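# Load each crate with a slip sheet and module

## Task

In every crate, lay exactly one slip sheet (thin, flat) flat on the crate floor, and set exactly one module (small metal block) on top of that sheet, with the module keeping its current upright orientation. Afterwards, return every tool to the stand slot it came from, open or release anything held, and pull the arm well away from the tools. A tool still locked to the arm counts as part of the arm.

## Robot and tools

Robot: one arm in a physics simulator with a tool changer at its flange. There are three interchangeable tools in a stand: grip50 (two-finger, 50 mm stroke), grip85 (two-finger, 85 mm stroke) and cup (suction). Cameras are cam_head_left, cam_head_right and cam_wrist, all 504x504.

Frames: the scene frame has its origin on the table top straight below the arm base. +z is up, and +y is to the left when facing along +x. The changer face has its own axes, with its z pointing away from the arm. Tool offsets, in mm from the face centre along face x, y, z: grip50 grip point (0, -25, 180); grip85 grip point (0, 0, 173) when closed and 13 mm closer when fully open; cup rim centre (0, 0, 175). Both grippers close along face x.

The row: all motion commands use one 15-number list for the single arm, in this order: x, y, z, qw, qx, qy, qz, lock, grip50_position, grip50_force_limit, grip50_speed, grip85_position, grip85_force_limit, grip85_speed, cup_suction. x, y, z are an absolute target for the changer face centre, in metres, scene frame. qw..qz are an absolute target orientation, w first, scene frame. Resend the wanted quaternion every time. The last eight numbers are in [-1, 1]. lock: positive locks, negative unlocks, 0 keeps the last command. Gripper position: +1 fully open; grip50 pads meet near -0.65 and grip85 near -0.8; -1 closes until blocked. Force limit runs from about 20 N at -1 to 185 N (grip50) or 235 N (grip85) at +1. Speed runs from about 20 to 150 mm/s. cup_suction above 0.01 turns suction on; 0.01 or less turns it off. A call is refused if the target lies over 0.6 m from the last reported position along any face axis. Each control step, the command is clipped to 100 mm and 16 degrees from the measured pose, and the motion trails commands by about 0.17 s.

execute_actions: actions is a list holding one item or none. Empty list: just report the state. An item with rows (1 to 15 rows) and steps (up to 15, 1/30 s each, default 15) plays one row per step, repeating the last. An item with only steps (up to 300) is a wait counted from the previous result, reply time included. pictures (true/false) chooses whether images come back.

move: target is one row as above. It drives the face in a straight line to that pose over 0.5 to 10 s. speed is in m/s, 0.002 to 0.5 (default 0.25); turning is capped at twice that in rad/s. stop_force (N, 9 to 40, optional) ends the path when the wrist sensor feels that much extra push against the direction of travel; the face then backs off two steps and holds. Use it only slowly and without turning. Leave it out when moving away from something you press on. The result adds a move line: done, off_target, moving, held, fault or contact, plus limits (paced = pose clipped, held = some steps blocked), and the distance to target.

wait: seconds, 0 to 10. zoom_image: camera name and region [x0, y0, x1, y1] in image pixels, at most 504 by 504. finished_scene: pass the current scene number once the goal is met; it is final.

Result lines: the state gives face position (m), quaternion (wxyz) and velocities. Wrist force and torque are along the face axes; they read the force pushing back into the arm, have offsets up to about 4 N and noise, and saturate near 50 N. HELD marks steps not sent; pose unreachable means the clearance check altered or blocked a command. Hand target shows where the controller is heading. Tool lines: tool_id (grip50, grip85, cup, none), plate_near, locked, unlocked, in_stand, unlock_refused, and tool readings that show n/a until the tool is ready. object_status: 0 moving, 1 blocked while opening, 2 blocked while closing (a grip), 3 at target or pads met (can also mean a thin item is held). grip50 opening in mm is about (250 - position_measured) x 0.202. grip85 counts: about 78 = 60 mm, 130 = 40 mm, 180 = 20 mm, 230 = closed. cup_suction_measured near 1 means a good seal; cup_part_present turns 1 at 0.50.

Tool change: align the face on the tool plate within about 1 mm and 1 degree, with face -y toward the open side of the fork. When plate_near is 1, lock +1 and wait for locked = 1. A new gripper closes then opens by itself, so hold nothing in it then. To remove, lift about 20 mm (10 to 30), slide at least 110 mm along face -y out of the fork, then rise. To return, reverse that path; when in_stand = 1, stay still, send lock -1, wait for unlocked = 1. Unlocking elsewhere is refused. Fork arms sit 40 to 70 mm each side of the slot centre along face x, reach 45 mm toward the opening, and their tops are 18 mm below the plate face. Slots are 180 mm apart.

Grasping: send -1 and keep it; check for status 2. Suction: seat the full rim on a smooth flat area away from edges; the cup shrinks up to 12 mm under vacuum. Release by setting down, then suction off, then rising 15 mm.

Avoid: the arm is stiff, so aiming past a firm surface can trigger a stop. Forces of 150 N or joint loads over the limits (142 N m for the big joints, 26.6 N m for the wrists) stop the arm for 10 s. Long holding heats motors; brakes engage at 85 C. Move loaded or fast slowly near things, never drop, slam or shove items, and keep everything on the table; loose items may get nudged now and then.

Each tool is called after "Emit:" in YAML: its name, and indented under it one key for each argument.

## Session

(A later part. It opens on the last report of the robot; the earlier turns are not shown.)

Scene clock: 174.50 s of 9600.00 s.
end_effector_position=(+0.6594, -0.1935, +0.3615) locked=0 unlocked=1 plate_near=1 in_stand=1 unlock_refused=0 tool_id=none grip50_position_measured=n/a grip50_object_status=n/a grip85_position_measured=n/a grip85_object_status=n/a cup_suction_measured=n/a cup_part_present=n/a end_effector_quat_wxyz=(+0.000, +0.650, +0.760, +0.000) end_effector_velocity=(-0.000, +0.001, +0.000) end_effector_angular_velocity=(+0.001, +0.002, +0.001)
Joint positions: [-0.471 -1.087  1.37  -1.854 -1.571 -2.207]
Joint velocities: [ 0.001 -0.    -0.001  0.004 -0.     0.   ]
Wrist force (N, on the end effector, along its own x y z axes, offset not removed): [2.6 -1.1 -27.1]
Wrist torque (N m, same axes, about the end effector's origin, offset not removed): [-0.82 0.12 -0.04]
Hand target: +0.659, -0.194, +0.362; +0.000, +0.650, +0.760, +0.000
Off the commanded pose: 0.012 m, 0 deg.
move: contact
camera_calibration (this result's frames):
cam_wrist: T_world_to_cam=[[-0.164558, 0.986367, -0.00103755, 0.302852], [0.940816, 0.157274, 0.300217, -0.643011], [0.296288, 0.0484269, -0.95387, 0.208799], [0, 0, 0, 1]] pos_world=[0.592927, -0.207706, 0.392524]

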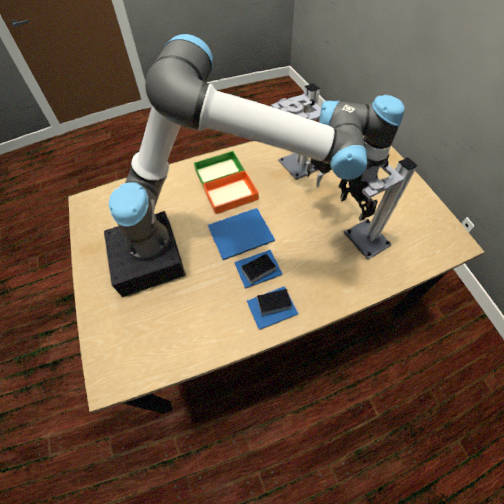

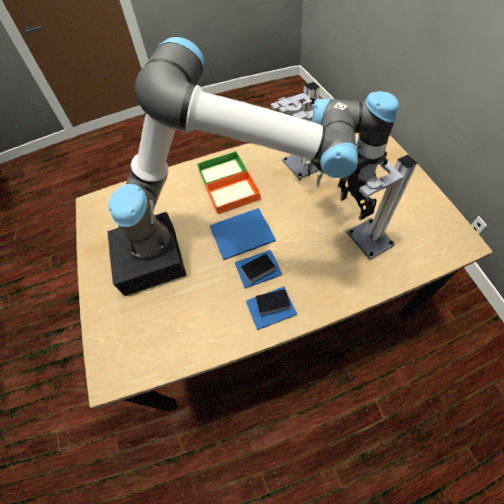

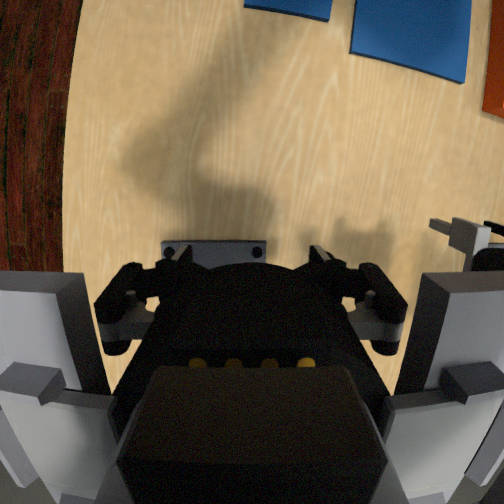

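Emit:
execute_actions:
  actions:
    - {"rows":[[0.6594,-0.1935,0.3618,0,0.6501,0.7598,0,1,0,0,0,1,0,1,0]]}
  pictures: false

Emit:
execute_actions:
  actions:
    - {"steps":25}
  pictures: false

Emit:
move:
  target: [0.6594,-0.1935,0.381,0,0.6501,0.7598,0,0,0,0,0,1,0,1,0]
  speed: 0.05

Emit:
move:
  target: [0.531,-0.2136,0.381,0,0.6501,0.7598,0,0,0,0,0,1,0,1,0]
  speed: 0.1

Emit:
move:
  target: [0.325,-0.205,0.29,0,0.6293,0.7771,0,0,0,0,0,1,0,1,0]

Scene clock: 182.03 s of 9600.00 s.
end_effector_position=(+0.6594, -0.1935, +0.3618) locked=0 unlocked=0 plate_near=1 in_stand=1 unlock_refused=0 tool_id=none grip50_position_measured=n/a grip50_object_status=n/a grip85_position_measured=n/a grip85_object_status=n/a cup_suction_measured=n/a cup_part_present=n/a end_effector_quat_wxyz=(-0.000, +0.650, +0.760, +0.000) end_effector_velocity=(+0.000, +0.000, +0.001) end_effector_angular_velocity=(-0.001, +0.001, +0.001)
Joint positions: [-0.471 -1.087  1.369 -1.853 -1.571 -2.207]
Joint velocities: [ 0.001 -0.    -0.001  0.002 -0.001 -0.001]
Wrist force (N, on the end effector, along its own x y z axes, offset not removed): [0.1 5.2 -11.5]
Wrist torque (N m, same axes, about the end effector's origin, offset not removed): [-0.46 -0.24 -0.07]
Hand target: +0.659, -0.193, +0.362; +0.000, +0.650, +0.760, -0.000
Off the commanded pose: 0.000 m, 0 deg.
Steps of this call (steps 1 to 211: nothing new was sent; steps 212 to 226: all 15 steps of this action). Readings (end_effector_position | what the end effector reports):
212: (+0.6594, -0.1935, +0.3617) | locked=0 unlocked=0 plate_near=1 in_stand=1 unlock_refused=0 tool_id=none grip50_position_measured=n/a grip50_object_status=n/a grip85_position_measured=n/a grip85_object_status=n/a cup_suction_measured=n/a cup_part_present=n/a
213: (+0.6594, -0.1935, +0.3617) | locked=0 unlocked=0 plate_near=1 in_stand=1 unlock_refused=0 tool_id=none grip50_position_measured=n/a grip50_object_status=n/a grip85_position_measured=n/a grip85_object_status=n/a cup_suction_measured=n/a cup_part_present=n/a
215: (+0.6594, -0.1935, +0.3618) | locked=0 unlocked=0 plate_near=1 in_stand=1 unlock_refused=0 tool_id=none grip50_position_measured=n/a grip50_object_status=n/a grip85_position_measured=n/a grip85_object_status=n/a cup_suction_measured=n/a cup_part_present=n/a
219: (+0.6594, -0.1935, +0.3618) | locked=0 unlocked=0 plate_near=1 in_stand=1 unlock_refused=0 tool_id=none grip50_position_measured=n/a grip50_object_status=n/a grip85_position_measured=n/a grip85_object_status=n/a cup_suction_measured=n/a cup_part_present=n/a
226: the state above

Scene clock: 182.87 s of 9600.00 s.
end_effector_position=(+0.6594, -0.1935, +0.3619) locked=1 unlocked=0 plate_near=1 in_stand=1 unlock_refused=0 tool_id=grip85 grip50_position_measured=n/a grip50_object_status=n/a grip85_position_measured=n/a grip85_object_status=n/a cup_suction_measured=n/a cup_part_present=n/a end_effector_quat_wxyz=(+0.000, +0.650, +0.760, +0.000) end_effector_velocity=(-0.000, -0.001, -0.000) end_effector_angular_velocity=(+0.001, +0.001, -0.002)
Joint positions: [-0.471 -1.087  1.369 -1.853 -1.571 -2.207]
Joint velocities: [-0.002 -0.     0.     0.001  0.001  0.   ]
Wrist force (N, on the end effector, along its own x y z axes, offset not removed): [3.2 1.9 -17.4]
Wrist torque (N m, same axes, about the end effector's origin, offset not removed): [-0.62 -0.83 -0.10]
Hand target: +0.659, -0.193, +0.362; +0.000, +0.650, +0.760, -0.000
Off the commanded pose: 0.000 m, 0 deg.
Steps of this call (steps 1 to 25: nothing new was sent). Readings (end_effector_position | what the end effector reports):
1: (+0.6594, -0.1935, +0.3618) | locked=0 unlocked=0 plate_near=1 in_stand=1 unlock_refused=0 tool_id=none grip50_position_measured=n/a grip50_object_status=n/a grip85_position_measured=n/a grip85_object_status=n/a cup_suction_measured=n/a cup_part_present=n/a
2: (+0.6594, -0.1935, +0.3618) | locked=0 unlocked=0 plate_near=1 in_stand=1 unlock_refused=0 tool_id=none grip50_position_measured=n/a grip50_object_status=n/a grip85_position_measured=n/a grip85_object_status=n/a cup_suction_measured=n/a cup_part_present=n/a
4: (+0.6594, -0.1935, +0.3618) | locked=0 unlocked=0 plate_near=1 in_stand=1 unlock_refused=0 tool_id=none grip50_position_measured=n/a grip50_object_status=n/a grip85_position_measured=n/a grip85_object_status=n/a cup_suction_measured=n/a cup_part_present=n/a
8: (+0.6594, -0.1935, +0.3618) | locked=0 unlocked=0 plate_near=1 in_stand=1 unlock_refused=0 tool_id=none grip50_position_measured=n/a grip50_object_status=n/a grip85_position_measured=n/a grip85_object_status=n/a cup_suction_measured=n/a cup_part_present=n/a
25: the state above

Scene clock: 183.73 s of 9600.00 s.
end_effector_position=(+0.6594, -0.1935, +0.3807) locked=1 unlocked=0 plate_near=1 in_stand=0 unlock_refused=0 tool_id=grip85 grip50_position_measured=n/a grip50_object_status=n/a grip85_position_measured=n/a grip85_object_status=n/a cup_suction_measured=n/a cup_part_present=n/a end_effector_quat_wxyz=(+0.000, +0.650, +0.760, -0.000) end_effector_velocity=(-0.000, +0.000, +0.002) end_effector_angular_velocity=(-0.000, +0.001, +0.000)
Joint positions: [-0.471 -1.099  1.337 -1.809 -1.571 -2.207]
Joint velocities: [ 0.    -0.002 -0.003  0.006 -0.001  0.   ]
Wrist force (N, on the end effector, along its own x y z axes, offset not removed): [-0.3 -1.1 -1.0]
Wrist torque (N m, same axes, about the end effector's origin, offset not removed): [-0.25 -0.07 -0.07]
Hand target: +0.659, -0.193, +0.381; +0.000, +0.650, +0.760, +0.000
Off the commanded pose: 0.000 m, 0 deg.
move: done
camera_calibration (this result's frames):
cam_wrist: T_world_to_cam=[[-0.164558, 0.986367, -0.000910143, 0.302772], [0.940886, 0.157247, 0.30001, -0.648678], [0.296063, 0.0485126, -0.953936, 0.227321], [0, 0, 0, 1]] pos_world=[0.592855, -0.20767, 0.411736]

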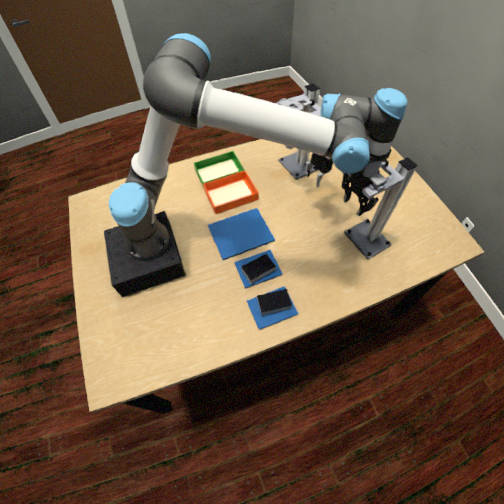

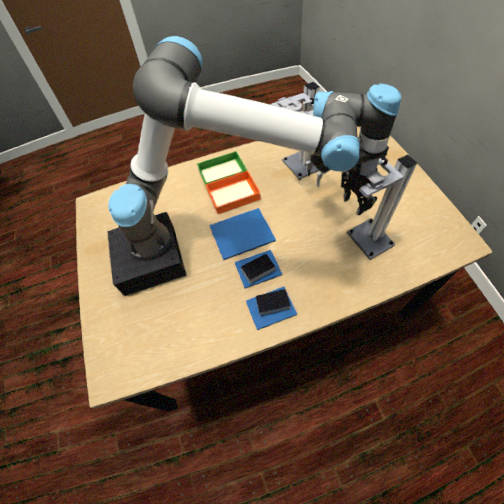

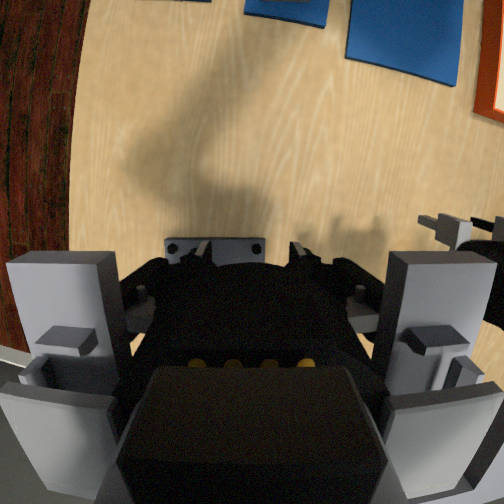

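Scene clock: 185.57 s of 9600.00 s.
end_effector_position=(+0.5314, -0.2136, +0.3809) locked=1 unlocked=0 plate_near=1 in_stand=0 unlock_refused=0 tool_id=grip85 grip50_position_measured=n/a grip50_object_status=n/a grip85_position_measured=n/a grip85_object_status=n/a cup_suction_measured=n/a cup_part_present=n/a end_effector_quat_wxyz=(+0.000, +0.650, +0.760, -0.000) end_effector_velocity=(-0.003, -0.001, +0.000) end_effector_angular_velocity=(-0.000, -0.001, -0.000)
Joint positions: [-0.608 -1.365  1.702 -1.908 -1.571 -2.343]
Joint velocities: [-0.004 -0.006  0.007 -0.003  0.    -0.004]
Wrist force (N, on the end effector, along its own x y z axes, offset not removed): [1.0 -0.3 -0.5]
Wrist torque (N m, same axes, about the end effector's origin, offset not removed): [-0.14 -0.08 -0.12]
Hand target: +0.531, -0.214, +0.381; +0.000, +0.650, +0.760, -0.000
Off the commanded pose: 0.000 m, 0 deg.
move: done
camera_calibration (this result's frames):
cam_wrist: T_world_to_cam=[[-0.164532, 0.986371, -0.00107369, 0.301596], [0.94087, 0.157269, 0.30005, -0.525199], [0.296129, 0.0483576, -0.953923, 0.266317], [0, 0, 0, 1]] pos_world=[0.464902, -0.227767, 0.411956]

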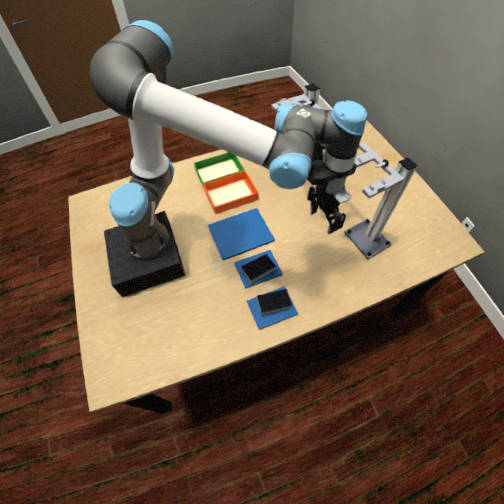

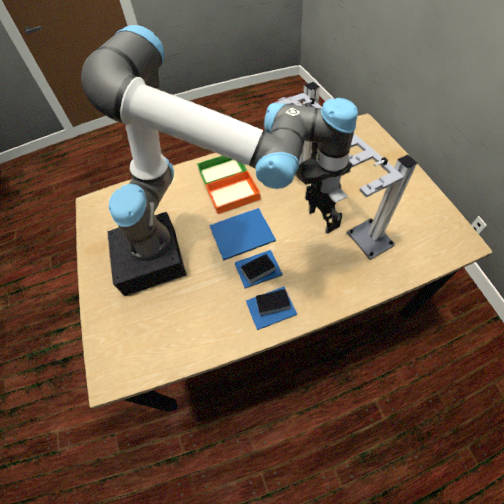

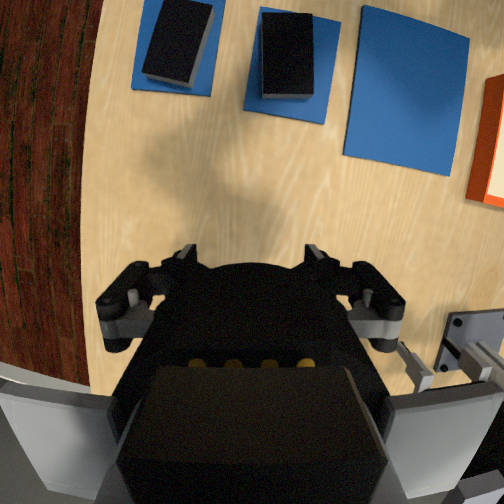

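Scene clock: 187.20 s of 9600.00 s.
end_effector_position=(+0.3254, -0.2052, +0.2899) locked=1 unlocked=0 plate_near=1 in_stand=0 unlock_refused=0 tool_id=grip85 grip50_position_measured=n/a grip50_object_status=n/a grip85_position_measured=3 grip85_object_status=3 cup_suction_measured=n/a cup_part_present=n/a end_effector_quat_wxyz=(+0.000, +0.629, +0.777, -0.000) end_effector_velocity=(-0.002, -0.000, -0.000) end_effector_angular_velocity=(-0.000, -0.001, +0.000)
Joint positions: [-0.907 -1.712  2.325 -2.184 -1.571 -2.697]
Joint velocities: [-0.006 -0.005  0.006 -0.002  0.001 -0.006]
Wrist force (N, on the end effector, along its own x y z axes, offset not removed): [0.2 1.5 -1.0]
Wrist torque (N m, same axes, about the end effector's origin, offset not removed): [-0.20 -0.15 -0.05]
Hand target: +0.325, -0.205, +0.290; +0.000, +0.629, +0.777, -0.000
Off the commanded pose: 0.000 m, 0 deg.
move: done
camera_calibration (this result's frames):
cam_wrist: T_world_to_cam=[[-0.217528, 0.976053, -0.00134163, 0.274527], [0.931019, 0.207904, 0.299966, -0.291793], [0.293062, 0.0640019, -0.953949, 0.244311], [0, 0, 0, 1]] pos_world=[0.259784, -0.222924, 0.320957]

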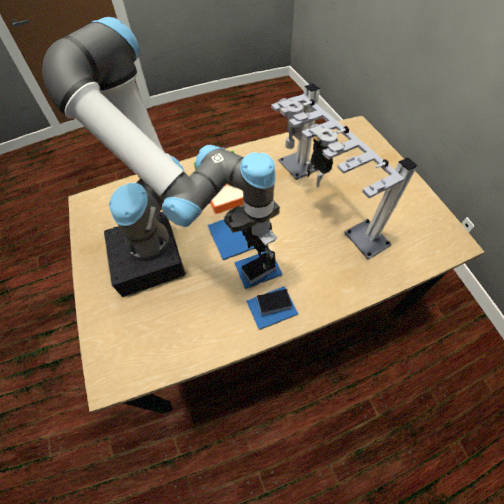

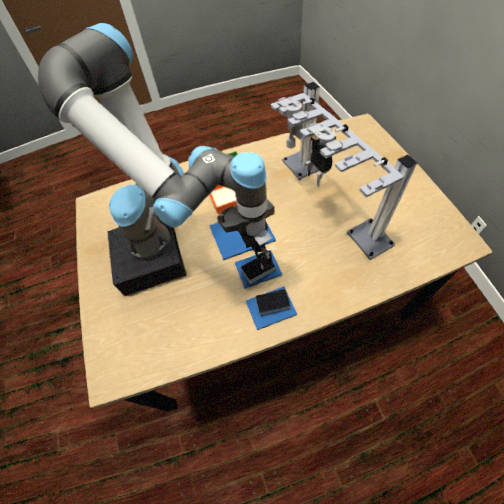

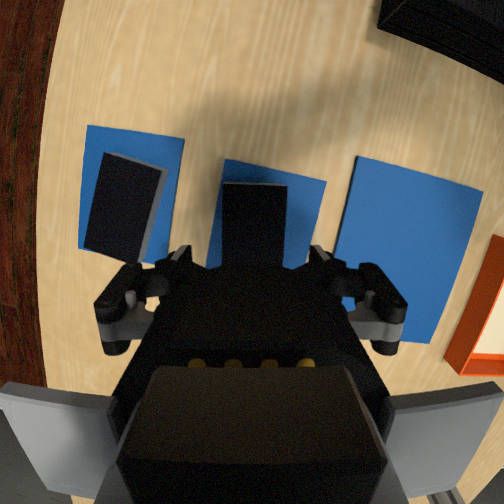

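Emit:
move:
  target: [0.323,-0.204,0.205,0,0.6394,0.7688,0,0,0,0,0,1,0,1,0]
  speed: 0.08

Emit:
move:
  target: [0.323,-0.204,0.205,0,0.6394,0.7688,0,0,0,0,0,-1,-0.3,-0.5,0]

Scene clock: 193.53 s of 9600.00 s.
end_effector_position=(+0.3231, -0.2041, +0.2052) locked=1 unlocked=0 plate_near=1 in_stand=0 unlock_refused=0 tool_id=grip85 grip50_position_measured=n/a grip50_object_status=n/a grip85_position_measured=3 grip85_object_status=3 cup_suction_measured=n/a cup_part_present=n/a end_effector_quat_wxyz=(-0.000, +0.639, +0.769, +0.000) end_effector_velocity=(+0.000, -0.001, -0.002) end_effector_angular_velocity=(-0.001, -0.001, -0.002)
Joint positions: [-0.911 -1.516  2.444 -2.499 -1.57  -2.674]
Joint velocities: [-0.001  0.008  0.002 -0.011 -0.     0.001]
Wrist force (N, on the end effector, along its own x y z axes, offset not removed): [1.8 -0.4 -0.7]
Wrist torque (N m, same axes, about the end effector's origin, offset not removed): [-0.16 -0.15 -0.05]
Hand target: +0.323, -0.204, +0.205; -0.000, +0.639, +0.769, -0.000
Off the commanded pose: 0.000 m, 0 deg.
move: done
camera_calibration (this result's frames):
cam_wrist: T_world_to_cam=[[-0.192009, 0.981393, -0.000772176, 0.265619], [0.936143, 0.183392, 0.300006, -0.271034], [0.294565, 0.056881, -0.953937, 0.162166], [0, 0, 0, 1]] pos_world=[0.256959, -0.220195, 0.236213]

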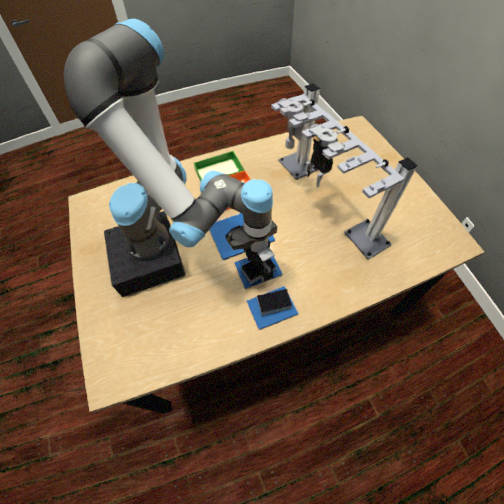

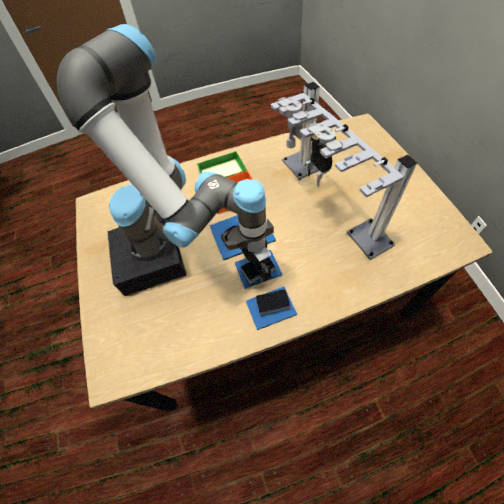

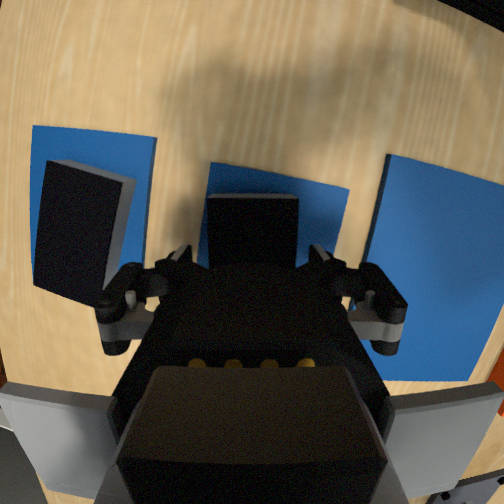

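Scene clock: 194.40 s of 9600.00 s.
end_effector_position=(+0.3230, -0.2040, +0.2050) locked=1 unlocked=0 plate_near=1 in_stand=0 unlock_refused=0 tool_id=grip85 grip50_position_measured=n/a grip50_object_status=n/a grip85_position_measured=80 grip85_object_status=2 cup_suction_measured=n/a cup_part_present=n/a end_effector_quat_wxyz=(+0.000, +0.639, +0.769, -0.000) end_effector_velocity=(+0.000, +0.000, -0.000) end_effector_angular_velocity=(+0.001, -0.001, +0.001)
Joint positions: [-0.911 -1.516  2.444 -2.5   -1.571 -2.674]
Joint velocities: [ 0.    -0.     0.    -0.     0.001 -0.   ]
Wrist force (N, on the end effector, along its own x y z axes, offset not removed): [10.9 -6.9 -46.4]
Wrist torque (N m, same axes, about the end effector's origin, offset not removed): [1.10 1.92 -0.05]
Hand target: +0.323, -0.204, +0.205; -0.000, +0.639, +0.769, +0.000
Off the commanded pose: 0.000 m, 0 deg.
move: done
camera_calibration (this result's frames):
cam_wrist: T_world_to_cam=[[-0.192063, 0.981382, -0.00101391, 0.265559], [0.936112, 0.183513, 0.300029, -0.270952], [0.294629, 0.0566752, -0.95393, 0.16198], [0, 0, 0, 1]] pos_world=[0.256921, -0.220072, 0.23608]

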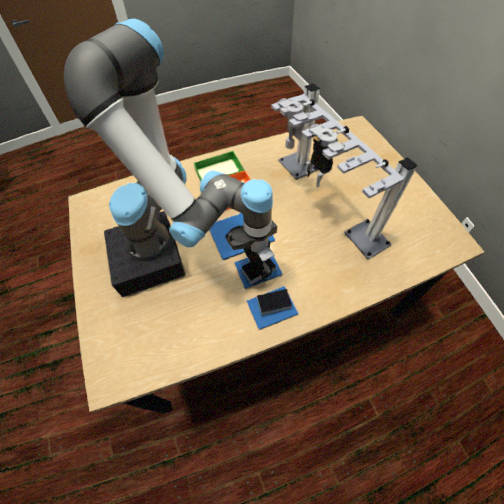

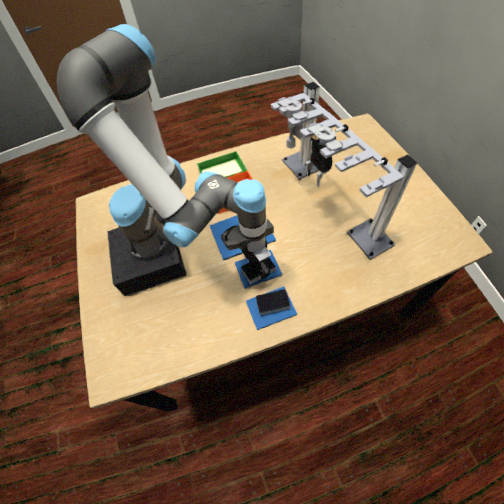

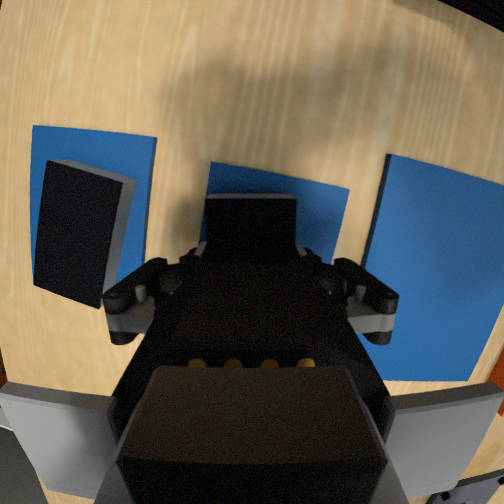

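Emit:
move:
  target: [0.323,-0.204,0.26,0,0.6394,0.7688,0,0,0,0,0,-1,-0.3,-0.5,0]
  speed: 0.1

Emit:
move:
  target: [0.350,0.311,0.26,0,0.6965,0.7175,0,0,0,0,0,-1,-0.3,-0.5,0]

Emit:
move:
  target: [0.350,0.311,0.204,0,0.6965,0.7175,0,0,0,0,0,-1,-0.3,-0.5,0]
  speed: 0.06

Emit:
move:
  target: [0.350,0.311,0.19,0,0.6965,0.7175,0,0,0,0,0,-1,-0.3,-0.5,0]
  speed: 0.003
  stop_force: 9

Scene clock: 201.80 s of 9600.00 s.
end_effector_position=(+0.3230, -0.2039, +0.2597) locked=1 unlocked=0 plate_near=1 in_stand=0 unlock_refused=0 tool_id=grip85 grip50_position_measured=n/a grip50_object_status=n/a grip85_position_measured=80 grip85_object_status=2 cup_suction_measured=n/a cup_part_present=n/a end_effector_quat_wxyz=(+0.000, +0.639, +0.769, -0.000) end_effector_velocity=(-0.000, -0.000, +0.003) end_effector_angular_velocity=(+0.002, +0.000, -0.000)
Joint positions: [-0.911 -1.658  2.377 -2.29  -1.571 -2.674]
Joint velocities: [-0.001 -0.006 -0.004  0.012  0.001 -0.001]
Wrist force (N, on the end effector, along its own x y z axes, offset not removed): [3.0 -2.0 1.0]
Wrist torque (N m, same axes, about the end effector's origin, offset not removed): [-0.35 -0.32 -0.07]
Hand target: +0.323, -0.204, +0.260; +0.000, +0.639, +0.769, -0.000
Off the commanded pose: 0.000 m, 0 deg.
move: done
camera_calibration (this result's frames):
cam_wrist: T_world_to_cam=[[-0.192142, 0.981367, -0.00103587, 0.265506], [0.936104, 0.183597, 0.300004, -0.287314], [0.294604, 0.0566738, -0.953937, 0.214168], [0, 0, 0, 1]] pos_world=[0.256876, -0.219947, 0.290773]

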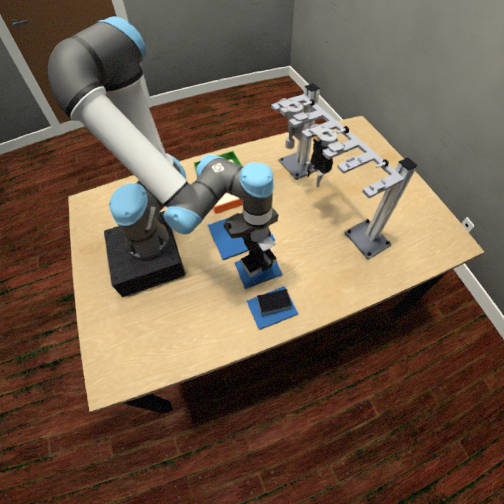

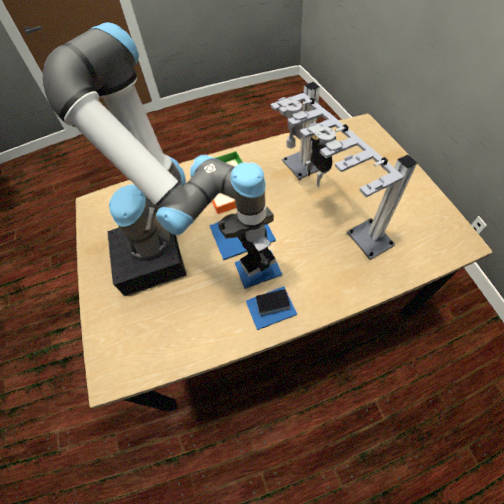

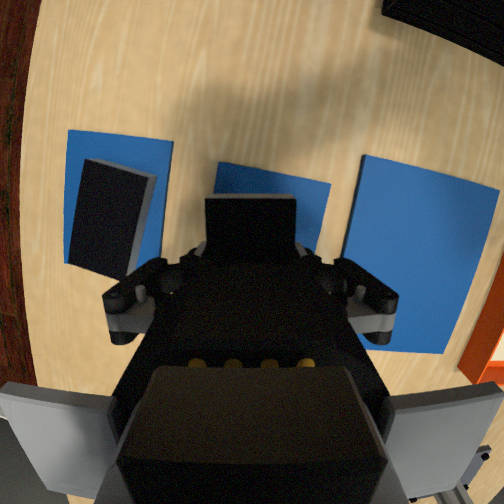

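Scene clock: 204.57 s of 9600.00 s.
end_effector_position=(+0.3498, +0.3113, +0.2601) locked=1 unlocked=0 plate_near=1 in_stand=0 unlock_refused=0 tool_id=grip85 grip50_position_measured=n/a grip50_object_status=n/a grip85_position_measured=80 grip85_object_status=2 cup_suction_measured=n/a cup_part_present=n/a end_effector_quat_wxyz=(-0.001, +0.696, +0.718, -0.000) end_effector_velocity=(+0.001, +0.002, -0.001) end_effector_angular_velocity=(-0.002, +0.001, -0.002)
Joint positions: [ 0.447 -1.447  2.16  -2.282 -1.569 -1.163]
Joint velocities: [ 0.004  0.006 -0.006  0.001 -0.002  0.006]
Wrist force (N, on the end effector, along its own x y z axes, offset not removed): [1.6 1.3 2.7]
Wrist torque (N m, same axes, about the end effector's origin, offset not removed): [0.00 -0.32 -0.02]
Hand target: +0.350, +0.312, +0.260; -0.001, +0.697, +0.718, -0.000
Off the commanded pose: 0.000 m, 0 deg.
move: done
camera_calibration (this result's frames):
cam_wrist: T_world_to_cam=[[-0.0398632, 0.999205, 0.000548759, -0.29415], [0.953698, 0.0378839, 0.298371, -0.367533], [0.298113, 0.0124174, -0.95445, 0.190043], [0, 0, 0, 1]] pos_world=[0.282135, 0.30548, 0.291209]

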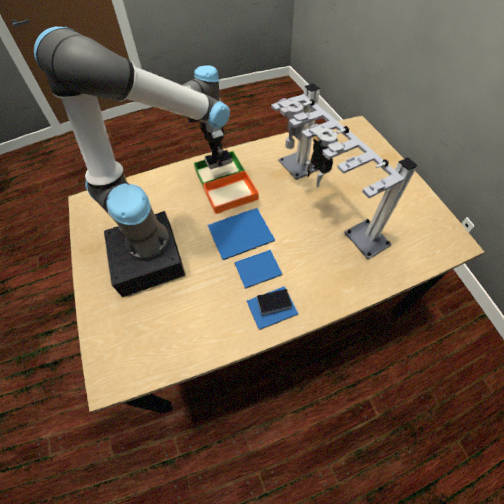

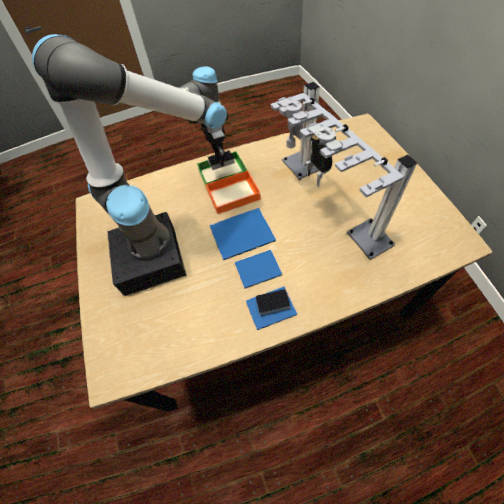

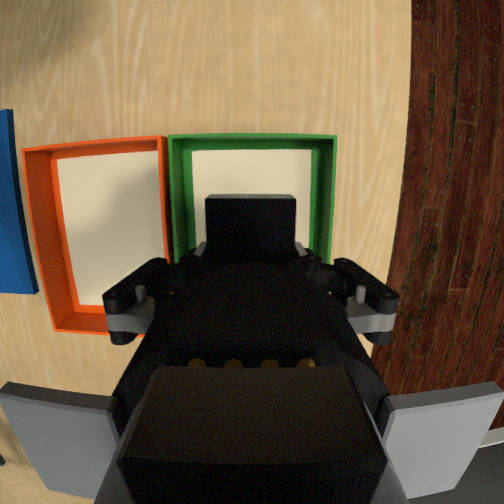

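Scene clock: 205.93 s of 9600.00 s.
end_effector_position=(+0.3501, +0.3110, +0.2043) locked=1 unlocked=0 plate_near=1 in_stand=0 unlock_refused=0 tool_id=grip85 grip50_position_measured=n/a grip50_object_status=n/a grip85_position_measured=80 grip85_object_status=2 cup_suction_measured=n/a cup_part_present=n/a end_effector_quat_wxyz=(-0.000, +0.697, +0.718, -0.000) end_effector_velocity=(-0.000, +0.000, -0.003) end_effector_angular_velocity=(+0.000, +0.000, +0.001)
Joint positions: [ 0.447 -1.332  2.216 -2.455 -1.571 -1.163]
Joint velocities: [ 0.001  0.007  0.002 -0.01   0.    -0.   ]
Wrist force (N, on the end effector, along its own x y z axes, offset not removed): [0.9 0.4 1.2]
Wrist torque (N m, same axes, about the end effector's origin, offset not removed): [-0.11 -0.19 -0.07]
Hand target: +0.350, +0.311, +0.204; -0.000, +0.697, +0.718, -0.000
Off the commanded pose: 0.000 m, 0 deg.
move: done
camera_calibration (this result's frames):
cam_wrist: T_world_to_cam=[[-0.0397483, 0.999209, -0.000898989, -0.293573], [0.953194, 0.0381877, 0.299937, -0.351346], [0.299735, 0.0110651, -0.953958, 0.136506], [0, 0, 0, 1]] pos_world=[0.282317, 0.305248, 0.235339]

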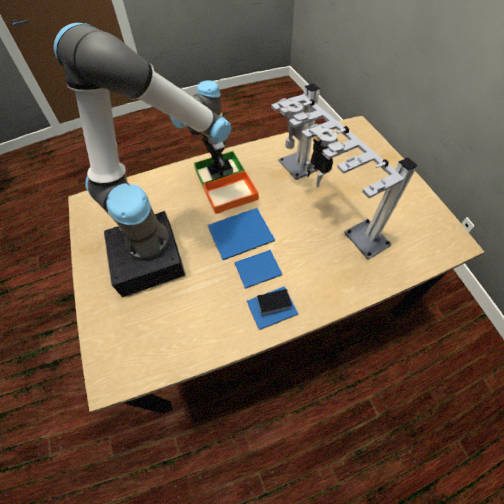

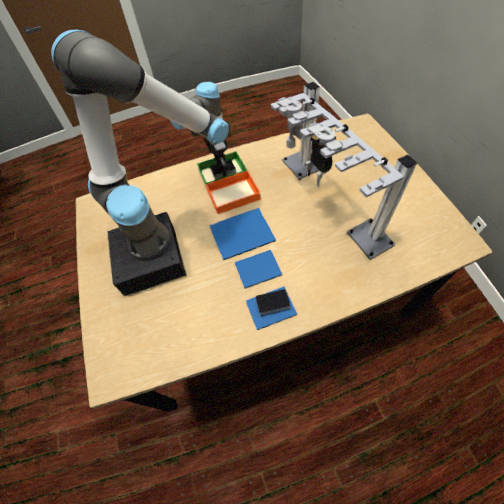

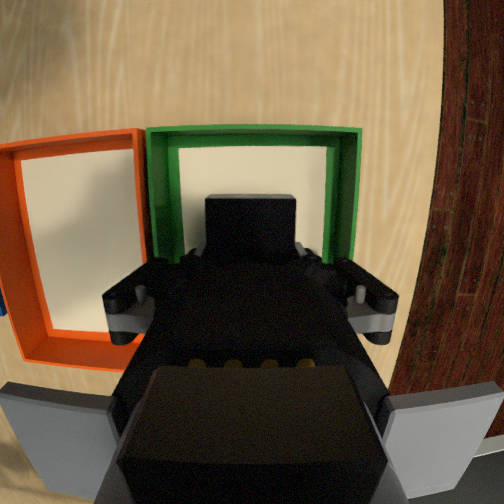

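Scene clock: 207.63 s of 9600.00 s.
end_effector_position=(+0.3501, +0.3110, +0.2003) locked=1 unlocked=0 plate_near=1 in_stand=0 unlock_refused=0 tool_id=grip85 grip50_position_measured=n/a grip50_object_status=n/a grip85_position_measured=80 grip85_object_status=2 cup_suction_measured=n/a cup_part_present=n/a end_effector_quat_wxyz=(+0.000, +0.697, +0.718, +0.000) end_effector_velocity=(-0.000, -0.000, +0.000) end_effector_angular_velocity=(-0.001, +0.002, +0.001)
Joint positions: [ 0.447 -1.323  2.219 -2.468 -1.571 -1.163]
Joint velocities: [ 0.    -0.001 -0.001  0.004  0.    -0.   ]
Wrist force (N, on the end effector, along its own x y z axes, offset not removed): [0.7 -2.1 -18.8]
Wrist torque (N m, same axes, about the end effector's origin, offset not removed): [-0.04 0.15 -0.06]
Hand target: +0.350, +0.311, +0.200; -0.000, +0.697, +0.718, +0.000
Off the commanded pose: 0.010 m, 0 deg.
move: contact
camera_calibration (this result's frames):
cam_wrist: T_world_to_cam=[[-0.0397093, 0.999211, -0.000836359, -0.293614], [0.953149, 0.0381299, 0.300088, -0.350176], [0.299883, 0.0111191, -0.953911, 0.132634], [0, 0, 0, 1]] pos_world=[0.282336, 0.30526, 0.231359]

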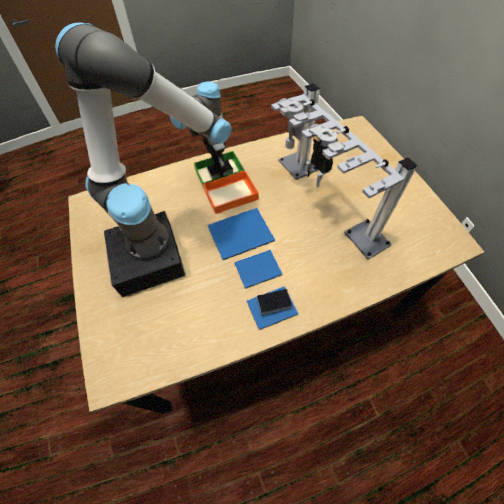

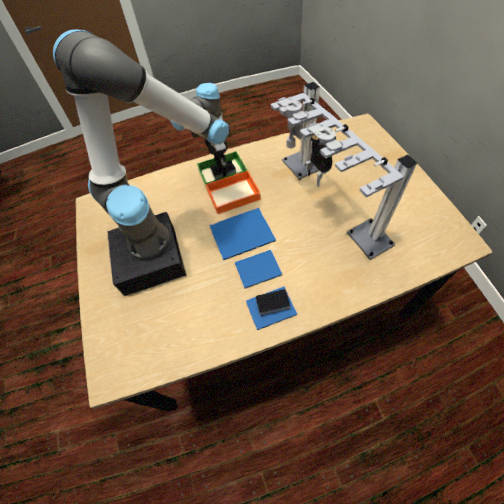

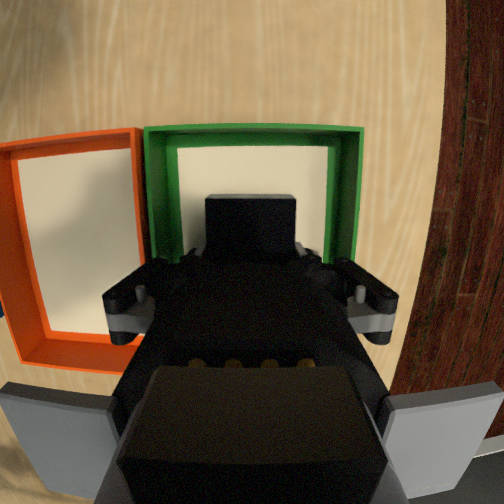

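Emit:
move:
  target: [0.350,0.311,0.2006,0,0.6965,0.7175,0,0,0,0,0,0.6,-0.3,0,0]
  speed: 0.01

Emit:
move:
  target: [0.350,0.311,0.27,0,0.6965,0.7175,0,0,0,0,0,0.6,-0.3,0,0]
  speed: 0.15

Emit:
move:
  target: [0.33,0.0,0.28,0,0.71,0.704,0,0,0,0,0,1,-0.3,0,0]

Emit:
move:
  target: [0.322,-0.332,0.28,0,0.7254,0.6884,0,0,0,0,0,1,-0.3,0,0]

Scene clock: 212.13 s of 9600.00 s.
end_effector_position=(+0.3501, +0.3110, +0.2006) locked=1 unlocked=0 plate_near=1 in_stand=0 unlock_refused=0 tool_id=grip85 grip50_position_measured=n/a grip50_object_status=n/a grip85_position_measured=53 grip85_object_status=3 cup_suction_measured=n/a cup_part_present=n/a end_effector_quat_wxyz=(+0.000, +0.697, +0.718, +0.000) end_effector_velocity=(+0.000, -0.000, +0.000) end_effector_angular_velocity=(-0.001, -0.000, -0.001)
Joint positions: [ 0.447 -1.324  2.219 -2.467 -1.571 -1.163]
Joint velocities: [-0.    -0.001 -0.     0.001 -0.001  0.001]
Wrist force (N, on the end effector, along its own x y z axes, offset not removed): [1.2 -0.2 -0.7]
Wrist torque (N m, same axes, about the end effector's origin, offset not removed): [-0.18 -0.25 -0.13]
Hand target: +0.350, +0.311, +0.201; +0.000, +0.697, +0.718, -0.000
Off the commanded pose: 0.000 m, 0 deg.
move: done
camera_calibration (this result's frames):
cam_wrist: T_world_to_cam=[[-0.0396253, 0.999214, -0.000854018, -0.29362], [0.953157, 0.0380553, 0.300074, -0.350199], [0.29987, 0.0110765, -0.953916, 0.132946], [0, 0, 0, 1]] pos_world=[0.282293, 0.305244, 0.231653]

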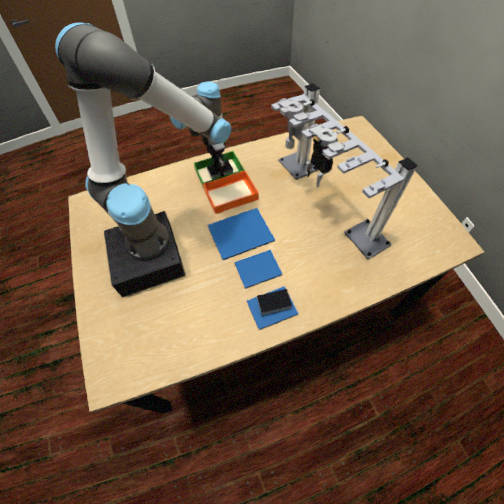

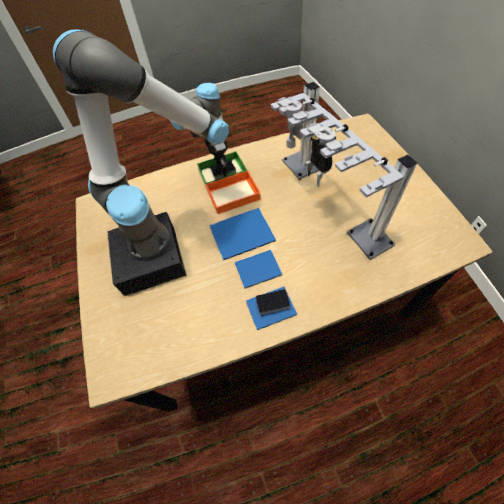

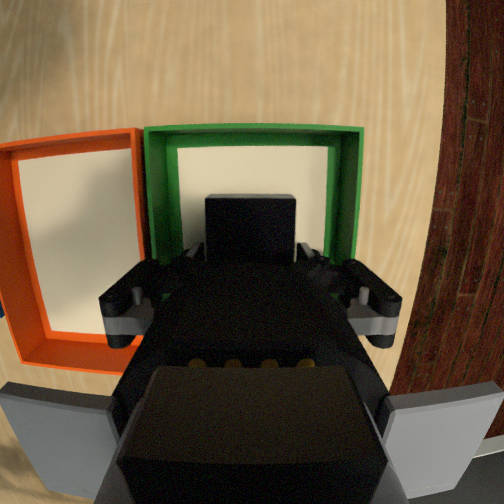

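Scene clock: 213.17 s of 9600.00 s.
end_effector_position=(+0.3499, +0.3110, +0.2697) locked=1 unlocked=0 plate_near=1 in_stand=0 unlock_refused=0 tool_id=grip85 grip50_position_measured=n/a grip50_object_status=n/a grip85_position_measured=53 grip85_object_status=3 cup_suction_measured=n/a cup_part_present=n/a end_effector_quat_wxyz=(+0.000, +0.697, +0.718, +0.000) end_effector_velocity=(+0.000, -0.001, +0.003) end_effector_angular_velocity=(-0.003, +0.002, -0.001)
Joint positions: [ 0.447 -1.465  2.149 -2.255 -1.571 -1.163]
Joint velocities: [-0.001 -0.005 -0.004  0.011 -0.002 -0.001]
Wrist force (N, on the end effector, along its own x y z axes, offset not removed): [2.9 -0.1 -1.9]
Wrist torque (N m, same axes, about the end effector's origin, offset not removed): [-0.20 -0.29 0.00]
Hand target: +0.350, +0.311, +0.270; +0.000, +0.697, +0.718, +0.000
Off the commanded pose: 0.000 m, 0 deg.
move: done
camera_calibration (this result's frames):
cam_wrist: T_world_to_cam=[[-0.0397686, 0.999209, -0.000840009, -0.293525], [0.953138, 0.0381873, 0.300116, -0.370799], [0.299911, 0.0111345, -0.953902, 0.198882], [0, 0, 0, 1]] pos_world=[0.282103, 0.305238, 0.30075]

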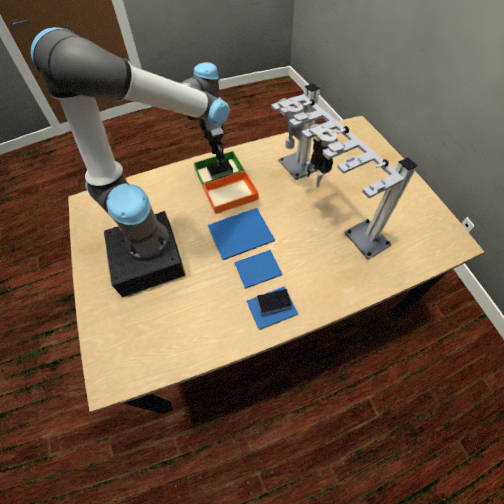

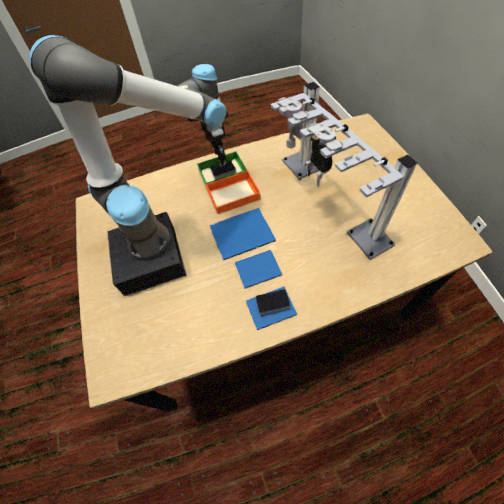

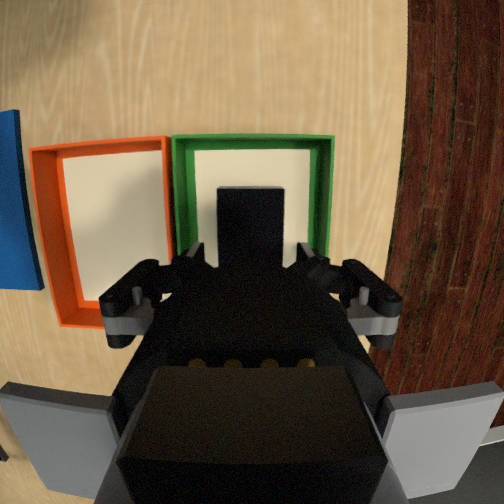

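Scene clock: 215.13 s of 9600.00 s.
end_effector_position=(+0.3301, +0.0000, +0.2799) locked=1 unlocked=0 plate_near=1 in_stand=0 unlock_refused=0 tool_id=grip85 grip50_position_measured=n/a grip50_object_status=n/a grip85_position_measured=3 grip85_object_status=3 cup_suction_measured=n/a cup_part_present=n/a end_effector_quat_wxyz=(+0.001, +0.710, +0.704, +0.000) end_effector_velocity=(-0.000, -0.003, +0.000) end_effector_angular_velocity=(+0.001, +0.000, +0.001)
Joint positions: [-0.406 -1.86   2.462 -2.175 -1.571 -1.978]
Joint velocities: [-0.01  -0.001 -0.     0.002  0.001 -0.01 ]
Wrist force (N, on the end effector, along its own x y z axes, offset not removed): [0.5 0.2 -1.0]
Wrist torque (N m, same axes, about the end effector's origin, offset not removed): [-0.20 -0.23 -0.03]
Hand target: +0.330, -0.000, +0.280; +0.001, +0.710, +0.704, +0.000
Off the commanded pose: 0.000 m, 0 deg.
move: done
camera_calibration (this result's frames):
cam_wrist: T_world_to_cam=[[-0.0013821, 0.999998, -0.00159069, 0.00395186], [0.953545, 0.00179709, 0.301246, -0.343621], [0.301248, -0.00110044, -0.953545, 0.217478], [0, 0, 0, 1]] pos_world=[0.262149, -0.00309501, 0.310896]

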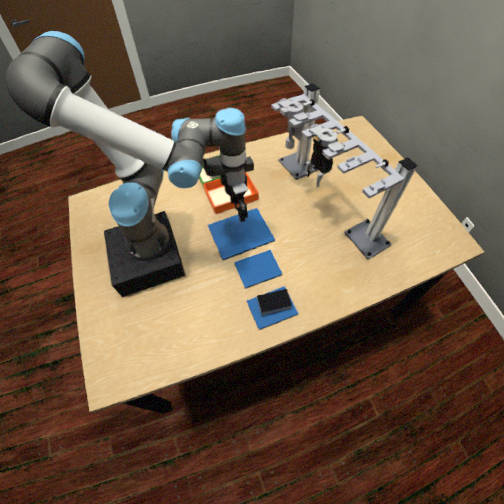

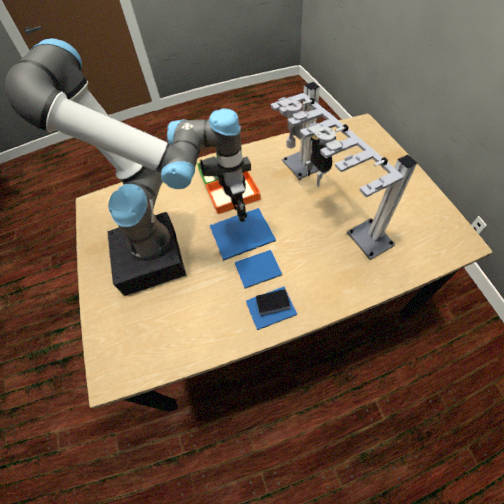

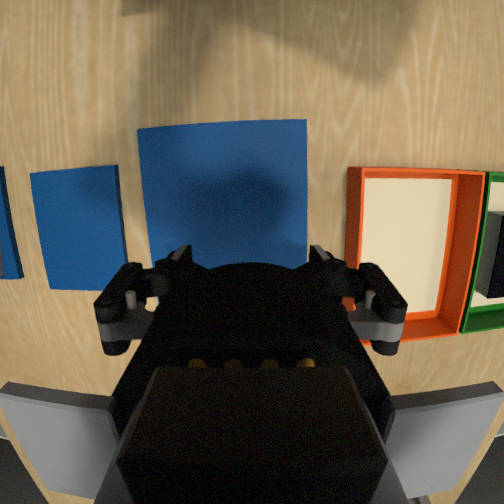

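Scene clock: 217.17 s of 9600.00 s.
end_effector_position=(+0.3218, -0.3320, +0.2801) locked=1 unlocked=0 plate_near=1 in_stand=0 unlock_refused=0 tool_id=grip85 grip50_position_measured=n/a grip50_object_status=n/a grip85_position_measured=3 grip85_object_status=3 cup_suction_measured=n/a cup_part_present=n/a end_effector_quat_wxyz=(+0.001, +0.725, +0.688, -0.000) end_effector_velocity=(+0.000, -0.002, -0.001) end_effector_angular_velocity=(+0.003, +0.001, +0.000)
Joint positions: [-1.084 -1.497  2.151 -2.226 -1.571 -2.612]
Joint velocities: [-0.001  0.006 -0.004  0.001  0.001 -0.002]
Wrist force (N, on the end effector, along its own x y z axes, offset not removed): [0.6 1.3 -0.6]
Wrist torque (N m, same axes, about the end effector's origin, offset not removed): [-0.08 -0.20 -0.09]
Hand target: +0.322, -0.332, +0.280; +0.001, +0.725, +0.688, -0.000
Off the commanded pose: 0.000 m, 0 deg.
move: done
camera_calibration (this result's frames):
cam_wrist: T_world_to_cam=[[0.0423, 0.999103, -0.00193913, 0.321738], [0.952942, -0.0397623, 0.300533, -0.348556], [0.300186, -0.0145604, -0.953769, 0.21565], [0, 0, 0, 1]] pos_world=[0.253809, -0.332169, 0.311057]

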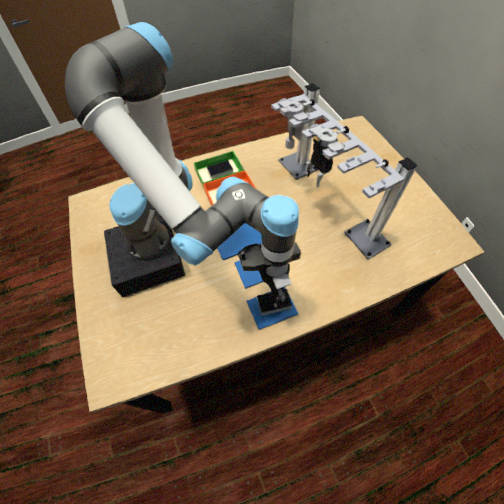

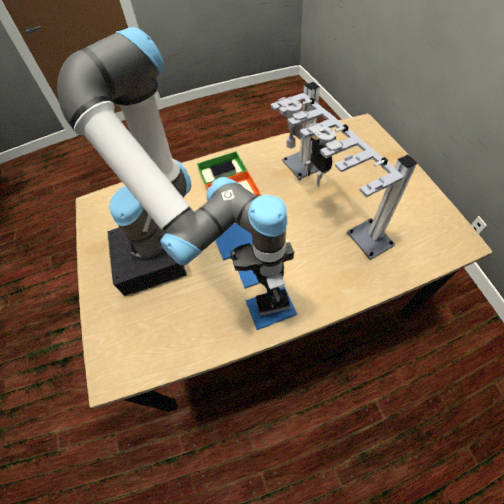

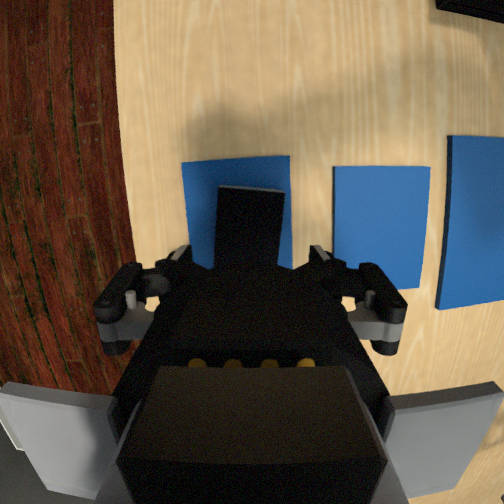

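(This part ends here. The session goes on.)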